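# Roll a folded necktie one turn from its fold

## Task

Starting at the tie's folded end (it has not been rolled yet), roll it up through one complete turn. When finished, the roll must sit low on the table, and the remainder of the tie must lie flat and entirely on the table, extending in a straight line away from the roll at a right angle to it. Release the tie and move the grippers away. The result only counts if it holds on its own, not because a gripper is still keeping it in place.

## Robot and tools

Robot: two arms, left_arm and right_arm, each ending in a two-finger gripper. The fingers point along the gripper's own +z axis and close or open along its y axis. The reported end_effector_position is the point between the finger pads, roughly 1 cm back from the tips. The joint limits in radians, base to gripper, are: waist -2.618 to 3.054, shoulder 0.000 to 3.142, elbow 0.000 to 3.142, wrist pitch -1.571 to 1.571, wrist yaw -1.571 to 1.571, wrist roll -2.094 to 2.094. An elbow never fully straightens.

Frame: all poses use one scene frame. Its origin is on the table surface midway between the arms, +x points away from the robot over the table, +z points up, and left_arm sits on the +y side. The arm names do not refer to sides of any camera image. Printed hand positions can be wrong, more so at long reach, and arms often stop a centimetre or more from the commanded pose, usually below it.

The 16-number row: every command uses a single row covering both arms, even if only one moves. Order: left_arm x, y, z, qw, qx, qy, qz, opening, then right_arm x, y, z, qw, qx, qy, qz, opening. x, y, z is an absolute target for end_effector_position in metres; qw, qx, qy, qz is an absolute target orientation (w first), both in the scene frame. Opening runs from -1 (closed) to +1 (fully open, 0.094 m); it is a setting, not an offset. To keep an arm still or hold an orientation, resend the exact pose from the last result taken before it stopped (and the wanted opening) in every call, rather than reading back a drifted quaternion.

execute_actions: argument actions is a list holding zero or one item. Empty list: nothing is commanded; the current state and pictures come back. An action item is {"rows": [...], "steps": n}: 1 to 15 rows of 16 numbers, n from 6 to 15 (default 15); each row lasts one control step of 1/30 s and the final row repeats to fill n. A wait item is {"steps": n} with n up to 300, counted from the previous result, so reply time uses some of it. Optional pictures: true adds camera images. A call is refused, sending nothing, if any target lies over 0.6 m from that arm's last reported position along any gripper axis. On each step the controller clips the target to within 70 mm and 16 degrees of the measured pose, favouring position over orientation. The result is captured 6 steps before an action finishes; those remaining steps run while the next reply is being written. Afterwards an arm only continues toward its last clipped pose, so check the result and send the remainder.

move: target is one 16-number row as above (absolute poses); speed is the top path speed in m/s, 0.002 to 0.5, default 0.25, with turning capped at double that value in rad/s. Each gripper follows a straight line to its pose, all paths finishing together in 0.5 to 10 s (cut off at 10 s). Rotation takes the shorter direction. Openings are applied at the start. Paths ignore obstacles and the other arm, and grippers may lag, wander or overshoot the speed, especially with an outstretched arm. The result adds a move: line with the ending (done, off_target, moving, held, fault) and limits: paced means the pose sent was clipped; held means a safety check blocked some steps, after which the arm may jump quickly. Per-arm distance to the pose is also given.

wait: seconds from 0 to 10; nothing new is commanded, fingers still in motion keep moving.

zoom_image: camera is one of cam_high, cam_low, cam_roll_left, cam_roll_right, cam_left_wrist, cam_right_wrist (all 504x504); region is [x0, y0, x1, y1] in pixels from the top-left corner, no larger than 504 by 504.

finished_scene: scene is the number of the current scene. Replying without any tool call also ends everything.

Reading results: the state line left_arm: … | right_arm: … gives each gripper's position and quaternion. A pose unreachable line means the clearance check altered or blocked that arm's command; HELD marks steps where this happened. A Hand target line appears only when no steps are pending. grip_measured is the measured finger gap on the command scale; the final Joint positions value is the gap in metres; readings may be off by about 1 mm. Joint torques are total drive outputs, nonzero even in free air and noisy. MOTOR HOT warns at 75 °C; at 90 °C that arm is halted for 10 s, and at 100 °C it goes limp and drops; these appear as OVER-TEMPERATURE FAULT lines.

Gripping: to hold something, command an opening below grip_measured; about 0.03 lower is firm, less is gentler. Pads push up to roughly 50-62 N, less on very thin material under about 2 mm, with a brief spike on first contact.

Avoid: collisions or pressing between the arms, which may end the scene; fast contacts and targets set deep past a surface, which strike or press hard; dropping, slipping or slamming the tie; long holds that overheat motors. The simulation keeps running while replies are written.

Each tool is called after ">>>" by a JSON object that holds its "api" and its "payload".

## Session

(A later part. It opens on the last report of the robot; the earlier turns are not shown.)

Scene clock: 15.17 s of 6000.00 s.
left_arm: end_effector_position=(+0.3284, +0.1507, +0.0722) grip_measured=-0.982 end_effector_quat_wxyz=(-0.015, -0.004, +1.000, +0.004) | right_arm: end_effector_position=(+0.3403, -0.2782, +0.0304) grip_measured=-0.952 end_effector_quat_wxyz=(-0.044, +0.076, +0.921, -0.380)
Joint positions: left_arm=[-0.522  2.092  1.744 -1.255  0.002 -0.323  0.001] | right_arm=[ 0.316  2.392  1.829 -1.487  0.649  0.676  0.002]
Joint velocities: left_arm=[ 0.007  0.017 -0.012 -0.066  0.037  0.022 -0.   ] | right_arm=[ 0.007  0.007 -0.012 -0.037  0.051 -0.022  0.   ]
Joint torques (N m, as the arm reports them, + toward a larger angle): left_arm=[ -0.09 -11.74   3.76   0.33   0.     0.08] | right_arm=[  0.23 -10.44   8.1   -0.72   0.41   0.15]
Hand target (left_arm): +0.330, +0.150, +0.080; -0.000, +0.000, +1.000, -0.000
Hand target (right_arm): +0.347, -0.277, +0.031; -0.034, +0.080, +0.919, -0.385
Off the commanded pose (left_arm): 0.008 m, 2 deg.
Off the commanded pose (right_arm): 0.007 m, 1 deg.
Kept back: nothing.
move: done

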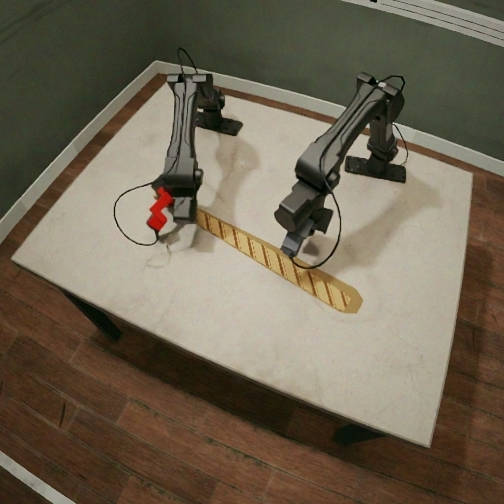

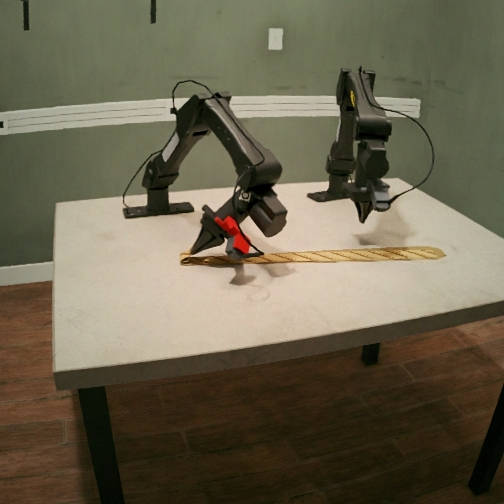

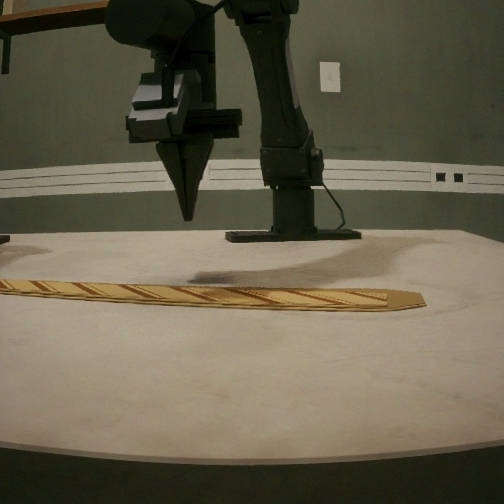

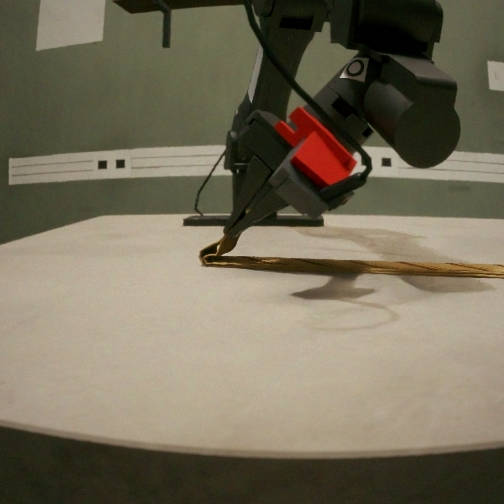

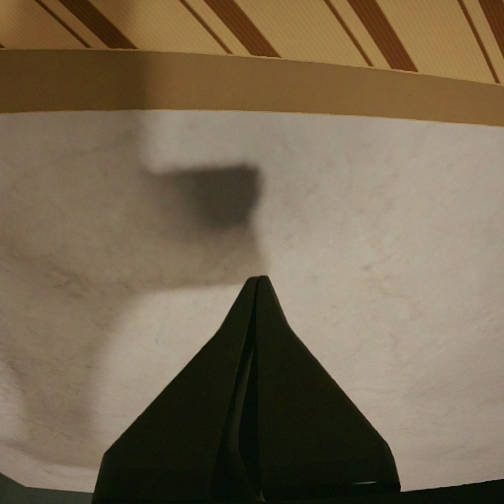

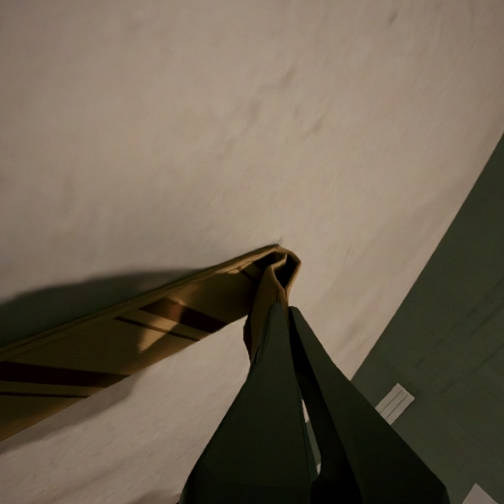

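>>> {"api": "move", "payload": {"target": [0.33,0.15,0.08,0,0,1,0,-1,0.35,-0.248,0.038,-0.023,0.084,0.962,-0.258,-0.4], "speed": 0.1}}

>>> {"api": "move", "payload": {"target": [0.33,0.15,0.08,0,0,1,0,-1,0.345,-0.232,0.03,0,0.087,0.996,0,0.3], "speed": 0.2}}

Scene clock: 18.10 s of 6000.00 s.
left_arm: end_effector_position=(+0.3284, +0.1507, +0.0722) grip_measured=-0.982 end_effector_quat_wxyz=(-0.015, -0.004, +1.000, +0.004) | right_arm: end_effector_position=(+0.3507, -0.2428, +0.0340) grip_measured=-0.403 end_effector_quat_wxyz=(-0.027, +0.079, +0.962, -0.262)
Joint positions: left_arm=[-0.522  2.092  1.744 -1.255  0.002 -0.323  0.001] | right_arm=[ 0.316  2.307  1.829 -1.383  0.453  0.578  0.028]
Joint velocities: left_arm=[-0.022  0.022 -0.012  0.007 -0.037 -0.051 -0.001] | right_arm=[-0.007 -0.002 -0.022 -0.066 -0.051 -0.081  0.002]
Joint torques (N m, as the arm reports them, + toward a larger angle): left_arm=[ -0.02 -11.78   3.81   0.33  -0.02   0.07] | right_arm=[ -0.85 -13.35   4.15  -0.2    0.21  -0.03]
Hand target (left_arm): +0.330, +0.150, +0.080; -0.000, +0.000, +1.000, +0.000
Hand target (right_arm): +0.350, -0.248, +0.037; -0.023, +0.084, +0.962, -0.258
Off the commanded pose (left_arm): 0.008 m, 2 deg.
Off the commanded pose (right_arm): 0.007 m, 1 deg.
Kept back: nothing.
move: done

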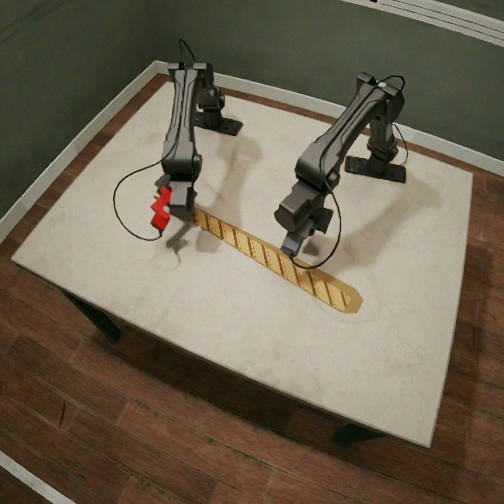

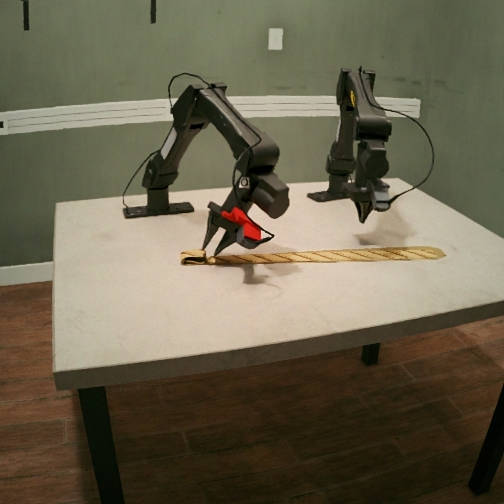

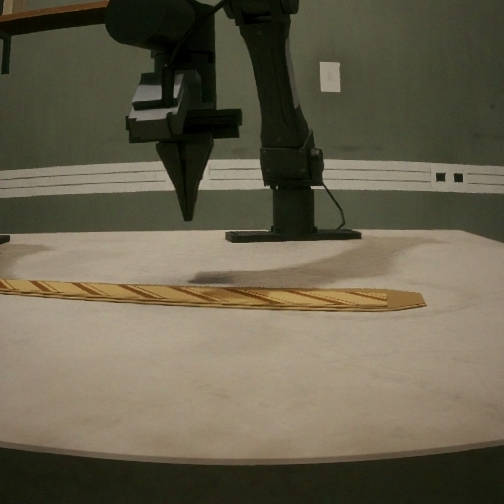

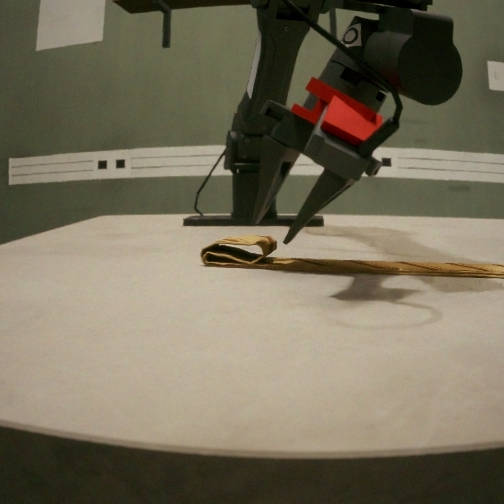

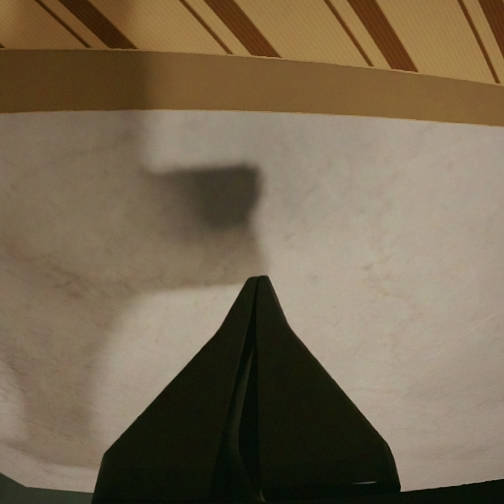

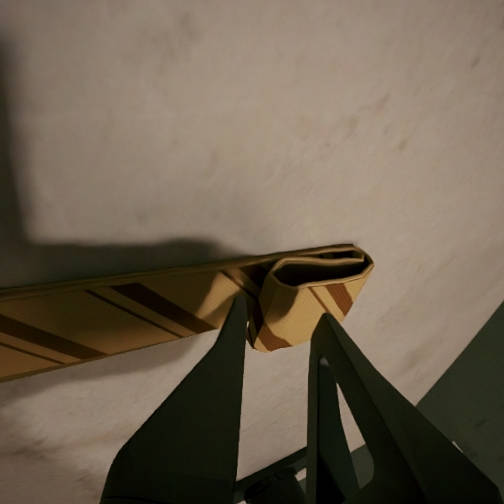

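Scene clock: 20.00 s of 6000.00 s.
left_arm: end_effector_position=(+0.3284, +0.1507, +0.0722) grip_measured=-0.982 end_effector_quat_wxyz=(-0.015, -0.004, +1.000, +0.004) | right_arm: end_effector_position=(+0.3460, -0.2296, +0.0252) grip_measured=+0.298 end_effector_quat_wxyz=(-0.006, +0.088, +0.996, -0.004)
Joint positions: left_arm=[-0.522  2.092  1.744 -1.255  0.002 -0.323  0.001] | right_arm=[ 0.15   2.065  1.512 -1.032  0.004  0.357  0.061]
Joint velocities: left_arm=[-0.012  0.017  0.007 -0.007  0.007  0.022 -0.001] | right_arm=[ 0.017  0.007  0.007 -0.022 -0.022 -0.066 -0.   ]
Joint torques (N m, as the arm reports them, + toward a larger angle): left_arm=[  0.01 -11.76   3.78   0.32  -0.01   0.07] | right_arm=[ -0.5  -12.01   4.61   0.28  -0.06  -0.06]
Hand target (left_arm): +0.330, +0.150, +0.080; -0.000, +0.000, +1.000, +0.000
Hand target (right_arm): +0.344, -0.231, +0.029; +0.001, +0.087, +0.996, +0.002
Off the commanded pose (left_arm): 0.008 m, 2 deg.
Off the commanded pose (right_arm): 0.006 m, 1 deg.
Kept back: nothing.
move: done

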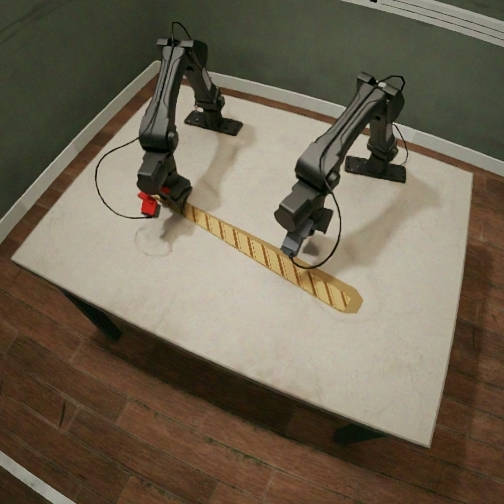

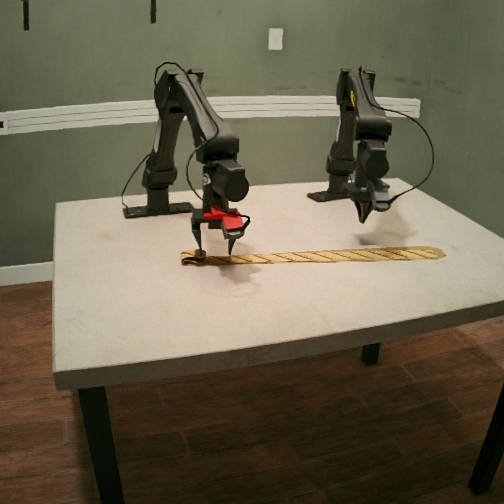

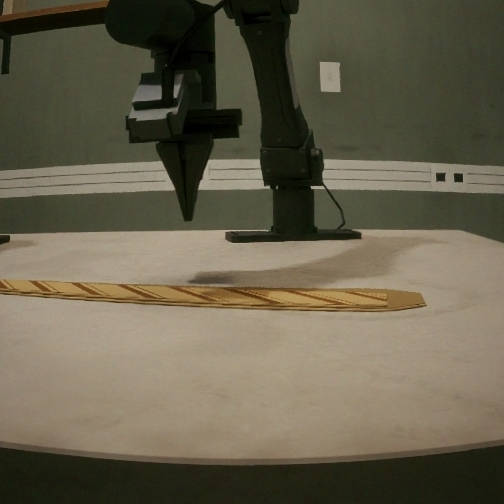

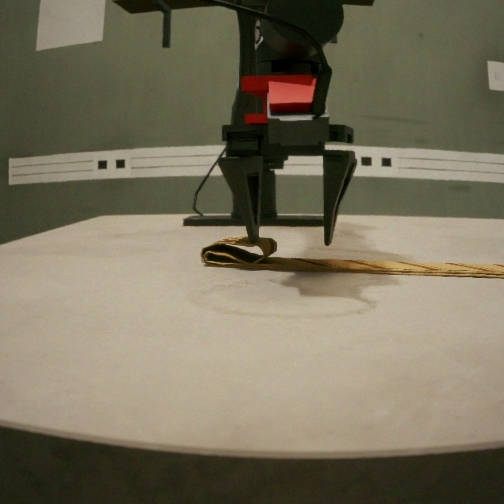

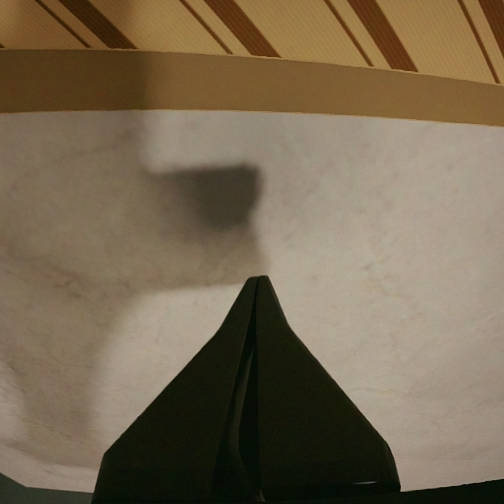

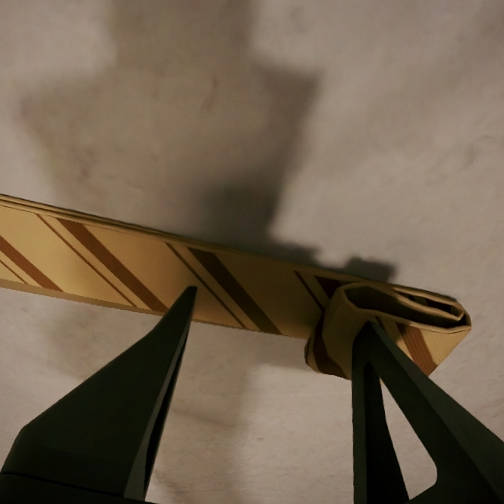

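>>> {"api": "execute_actions", "payload": {"actions": []}}

>>> {"api": "move", "payload": {"target": [0.372,0,0.055,0,0,1,0,-1,0.34,-0.25,0.085,0,0.087,0.996,0,0.3]}}

>>> {"api": "move", "payload": {"target": [0.372,0,0.055,0,0,1,0,-1,0.32,-0.355,0.05,0.033,0.08,0.92,0.381,-0.3]}}

>>> {"api": "move", "payload": {"target": [0.376,0.004,0.012,0,0,1,0,-1,0.322,-0.335,0.007,0.033,0.08,0.92,0.381,-0.3], "speed": 0.06}}

Scene clock: 21.03 s of 6000.00 s.
left_arm: end_effector_position=(+0.3284, +0.1507, +0.0722) grip_measured=-0.982 end_effector_quat_wxyz=(-0.015, -0.004, +1.000, +0.004) | right_arm: end_effector_position=(+0.3463, -0.2292, +0.0252) grip_measured=+0.298 end_effector_quat_wxyz=(-0.006, +0.087, +0.996, -0.003)
Joint positions: left_arm=[-0.522  2.092  1.744 -1.255  0.002 -0.323  0.001] | right_arm=[ 0.15   2.065  1.512 -1.03   0.002  0.356  0.061]
Joint velocities: left_arm=[-0.002  0.012 -0.007  0.066 -0.051  0.022 -0.   ] | right_arm=[-0.012 -0.017 -0.012 -0.051 -0.051 -0.007 -0.   ]
Joint torques (N m, as the arm reports them, + toward a larger angle): left_arm=[ -0.03 -11.78   3.8    0.32  -0.01   0.08] | right_arm=[ -0.45 -12.04   4.54   0.27  -0.06  -0.06]
Hand target (left_arm): +0.330, +0.150, +0.080; -0.000, +0.000, +1.000, +0.000
Hand target (right_arm): +0.344, -0.231, +0.029; +0.001, +0.087, +0.996, +0.002
Off the commanded pose (left_arm): 0.008 m, 2 deg.
Off the commanded pose (right_arm): 0.006 m, 1 deg.
Kept back: nothing.
Steps of this call (steps 1 to 31: nothing new was sent). Readings (end_effector_position):
1: left_arm (+0.3284, +0.1507, +0.0722) | right_arm (+0.3461, -0.2295, +0.0252)
2: left_arm (+0.3284, +0.1507, +0.0722) | right_arm (+0.3460, -0.2294, +0.0252)
4: left_arm (+0.3284, +0.1507, +0.0722) | right_arm (+0.3461, -0.2293, +0.0252)
8: left_arm (+0.3284, +0.1507, +0.0722) | right_arm (+0.3462, -0.2292, +0.0252)
31: the state above

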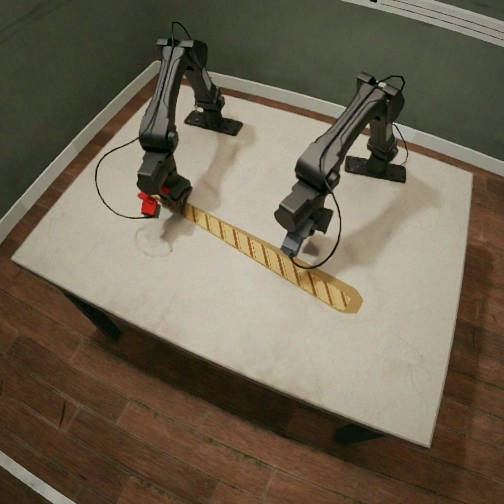

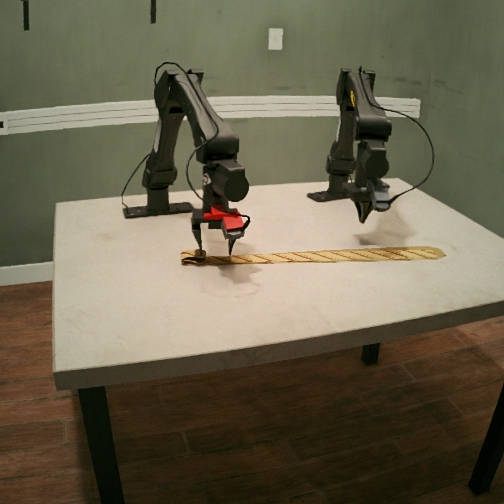

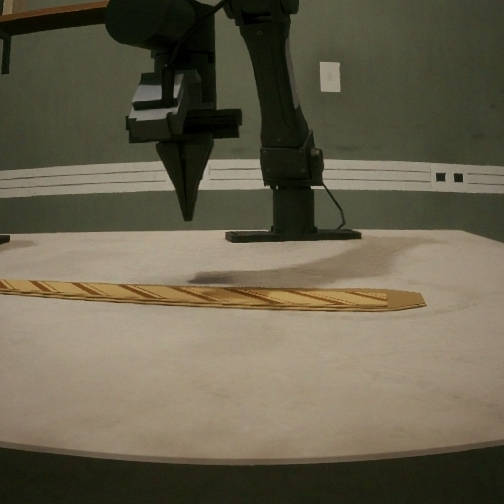

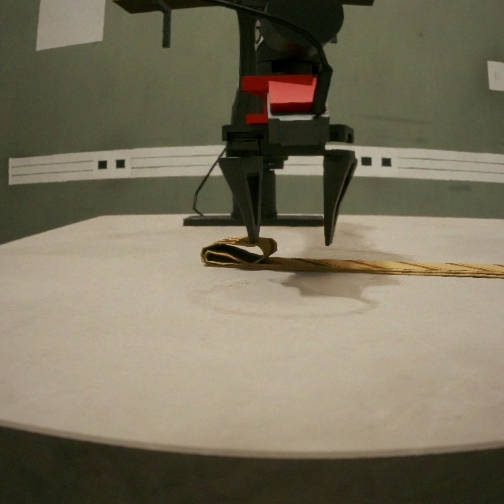

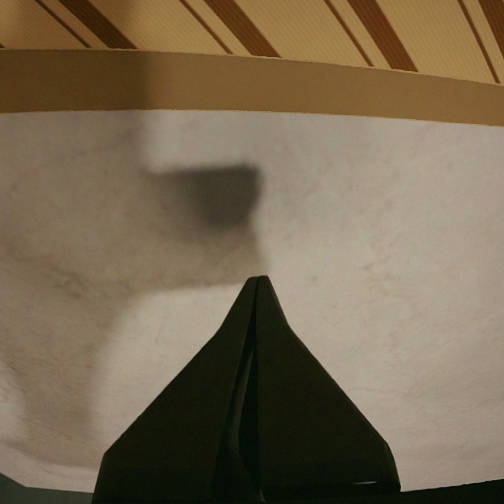

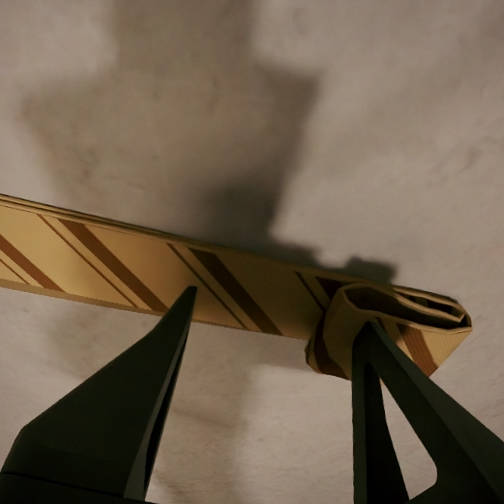

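Scene clock: 22.67 s of 6000.00 s.
left_arm: end_effector_position=(+0.3664, -0.0004, +0.0506) grip_measured=-0.982 end_effector_quat_wxyz=(-0.007, +0.006, +1.000, +0.003) | right_arm: end_effector_position=(+0.3341, -0.2479, +0.0715) grip_measured=+0.298 end_effector_quat_wxyz=(-0.018, +0.087, +0.996, -0.005)
Joint positions: left_arm=[-0.792  2.648  2.629 -1.566  0.002 -0.572  0.001] | right_arm=[ 0.105  1.99   1.59  -1.209  0.002  0.311  0.061]
Joint velocities: left_arm=[-0.002  0.007 -0.012 -0.066  0.022  0.007 -0.   ] | right_arm=[-0.012 -0.012 -0.007 -0.081  0.007  0.022  0.   ]
Joint torques (N m, as the arm reports them, + toward a larger angle): left_arm=[  0.38 -12.5    6.41   0.16   0.04  -0.11] | right_arm=[ -0.5  -10.94   8.8    0.01  -0.05  -0.05]
Hand target (left_arm): +0.370, -0.000, +0.056; -0.001, +0.000, +1.000, -0.002
Hand target (right_arm): +0.341, -0.250, +0.085; +0.000, +0.087, +0.996, +0.000
Off the commanded pose (left_arm): 0.007 m, 1 deg.
Off the commanded pose (right_arm): 0.015 m, 2 deg.
joint sent to its limit (left arm) — the command would take joint 4 (wrist pitch) past its lower limit, so that joint was sent only as far as its limit.
Kept back: nothing.
move: off_target (right_arm)

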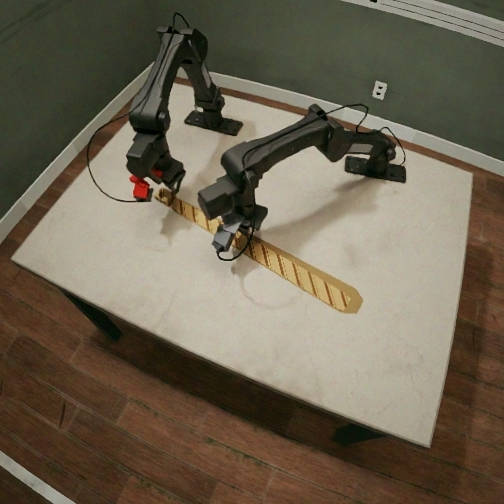

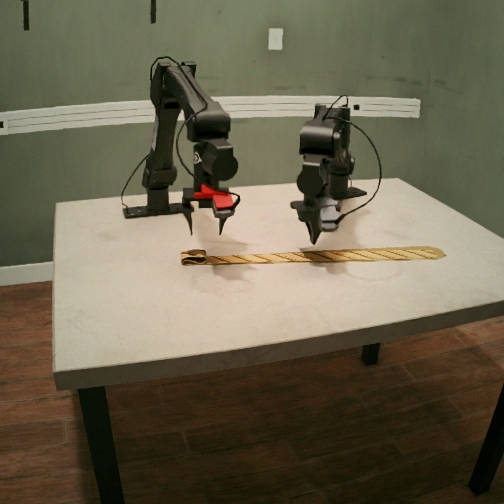

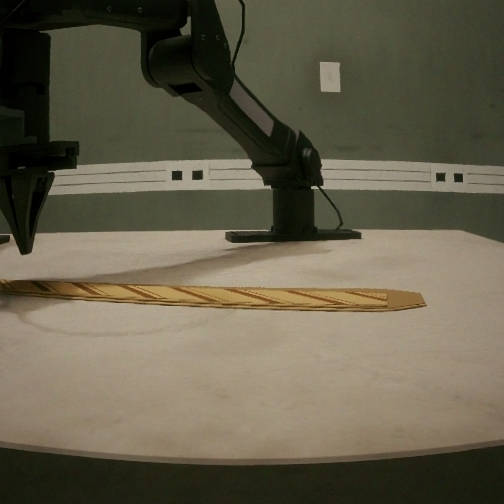

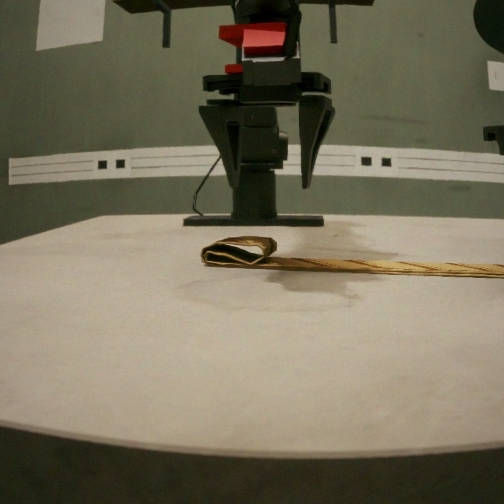

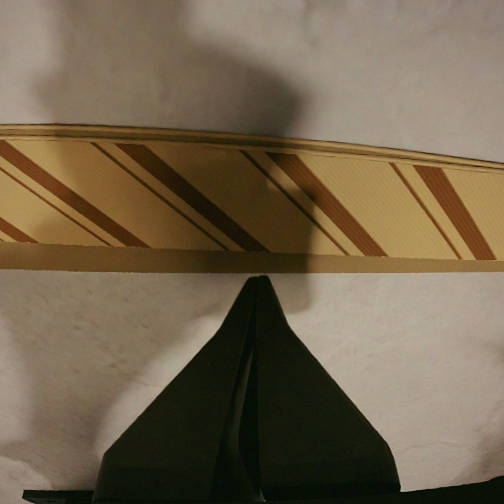

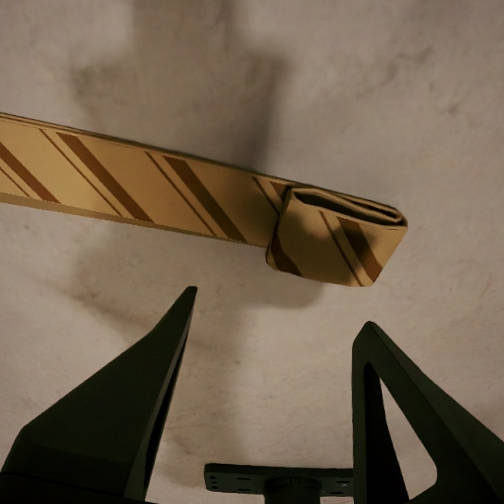

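Scene clock: 24.93 s of 6000.00 s.
left_arm: end_effector_position=(+0.3672, -0.0009, +0.0503) grip_measured=-0.982 end_effector_quat_wxyz=(-0.006, +0.006, +1.000, +0.002) | right_arm: end_effector_position=(+0.3120, -0.3509, +0.0487) grip_measured=-0.298 end_effector_quat_wxyz=(+0.027, +0.087, +0.920, +0.382)
Joint positions: left_arm=[-0.792  2.654  2.639 -1.568  0.002 -0.572  0.001] | right_arm=[-0.538  2.122  1.464 -1.237 -0.73  -0.443  0.033]
Joint velocities: left_arm=[ 0.007 -0.012 -0.007  0.022 -0.007  0.066 -0.   ] | right_arm=[-0.002 -0.012 -0.012  0.007 -0.11  -0.007  0.001]
Joint torques (N m, as the arm reports them, + toward a larger angle): left_arm=[  0.52 -12.56   6.44   0.17  -0.02  -0.09] | right_arm=[-0.07 -8.56  8.17 -0.47 -0.55 -0.09]
Hand target (left_arm): +0.372, +0.000, +0.055; +0.002, +0.000, +1.000, -0.001
Hand target (right_arm): +0.319, -0.352, +0.051; +0.037, +0.080, +0.917, +0.388
Off the commanded pose (left_arm): 0.007 m, 1 deg.
Off the commanded pose (right_arm): 0.009 m, 1 deg.
joint sent to its limit (left arm) — the command would take joint 4 (wrist pitch) past its lower limit, so that joint was sent only as far as its limit.
Kept back: nothing.
move: done

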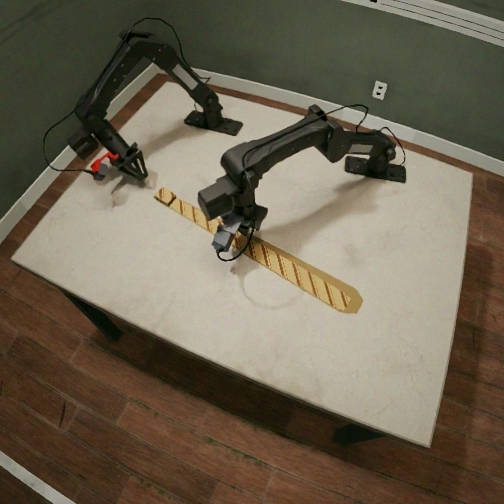

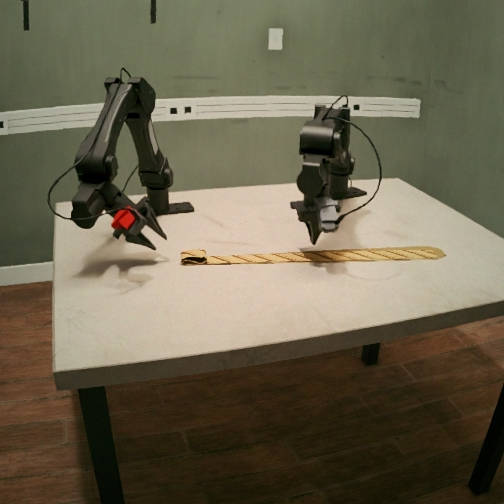

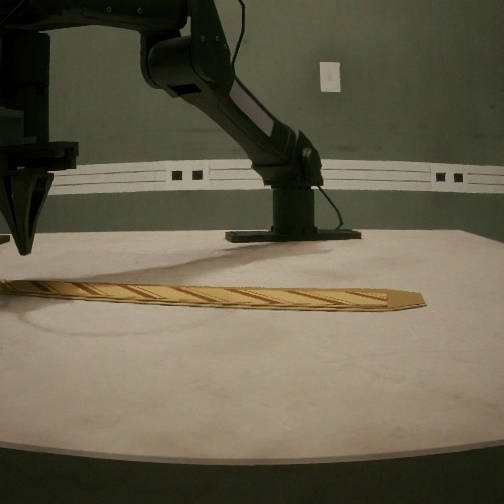

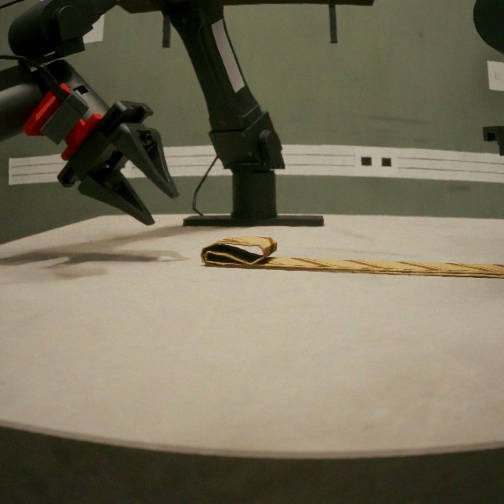

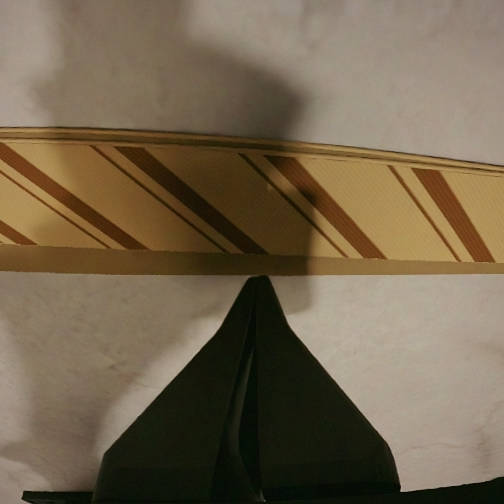

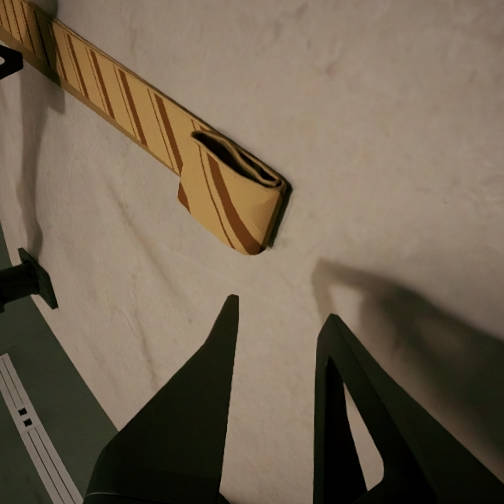

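Scene clock: 26.10 s of 6000.00 s.
left_arm: end_effector_position=(+0.3645, +0.0014, +0.0225) grip_measured=-0.982 end_effector_quat_wxyz=(-0.013, +0.006, +1.000, +0.006) | right_arm: end_effector_position=(+0.3236, -0.3413, +0.0160) grip_measured=-0.298 end_effector_quat_wxyz=(+0.040, +0.079, +0.924, +0.373)
Joint positions: left_arm=[-0.79   2.615  2.453 -1.438  0.004 -0.572  0.001] | right_arm=[-0.497  2.163  1.402 -1.066 -0.733 -0.394  0.033]
Joint velocities: left_arm=[-0.002 -0.002  0.002 -0.022  0.037  0.007 -0.001] | right_arm=[ 0.002  0.007  0.012  0.037 -0.095  0.022 -0.001]
Joint torques (N m, as the arm reports them, + toward a larger angle): left_arm=[  1.29 -12.14   2.88   0.75  -0.04   0.05] | right_arm=[ 0.66 -8.75  3.75 -0.05 -0.46  0.05]
Hand target (left_arm): +0.376, +0.004, +0.013; -0.001, -0.000, +1.000, +0.001
Hand target (right_arm): +0.321, -0.335, +0.007; +0.033, +0.080, +0.921, +0.381
Off the commanded pose (left_arm): 0.016 m, 2 deg.
Off the commanded pose (right_arm): 0.011 m, 1 deg.
Kept back: nothing.
move: off_target (left_arm, right_arm)

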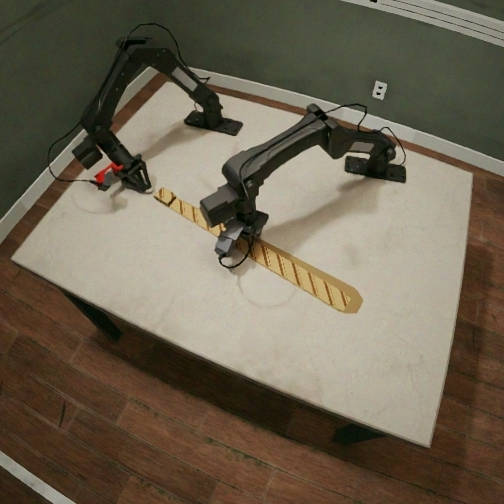

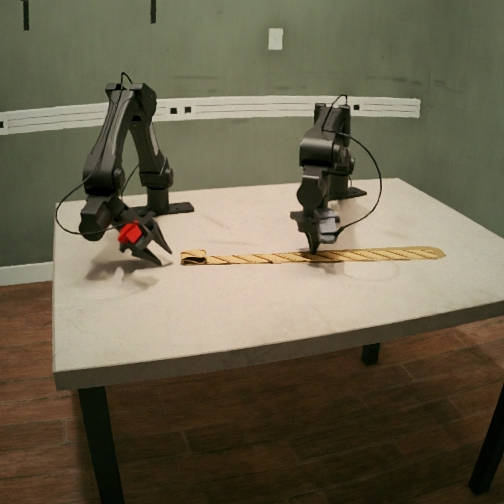

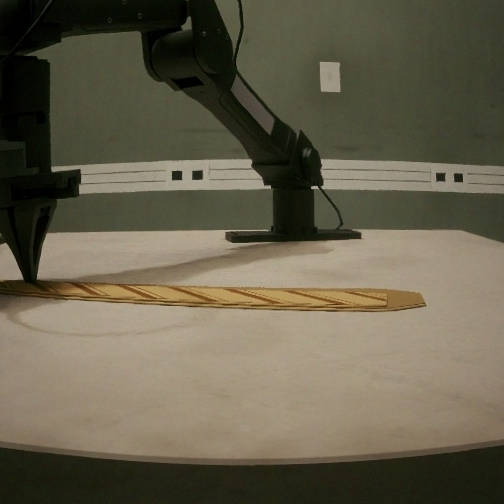

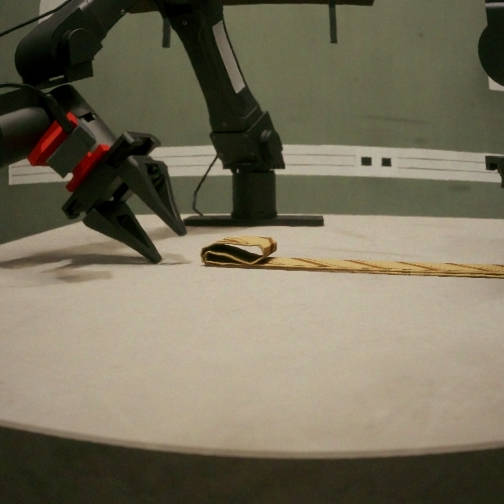

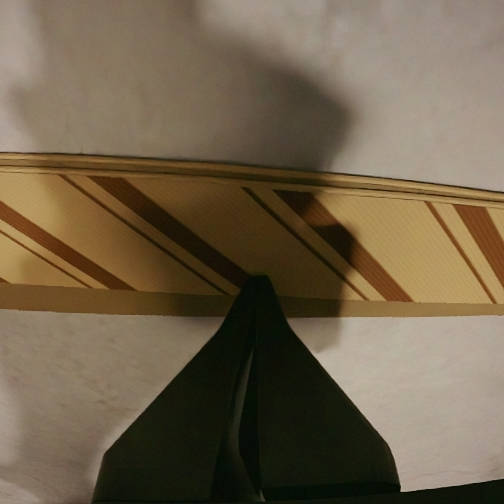

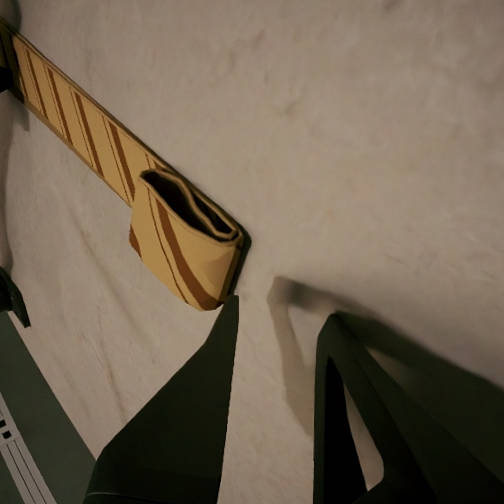

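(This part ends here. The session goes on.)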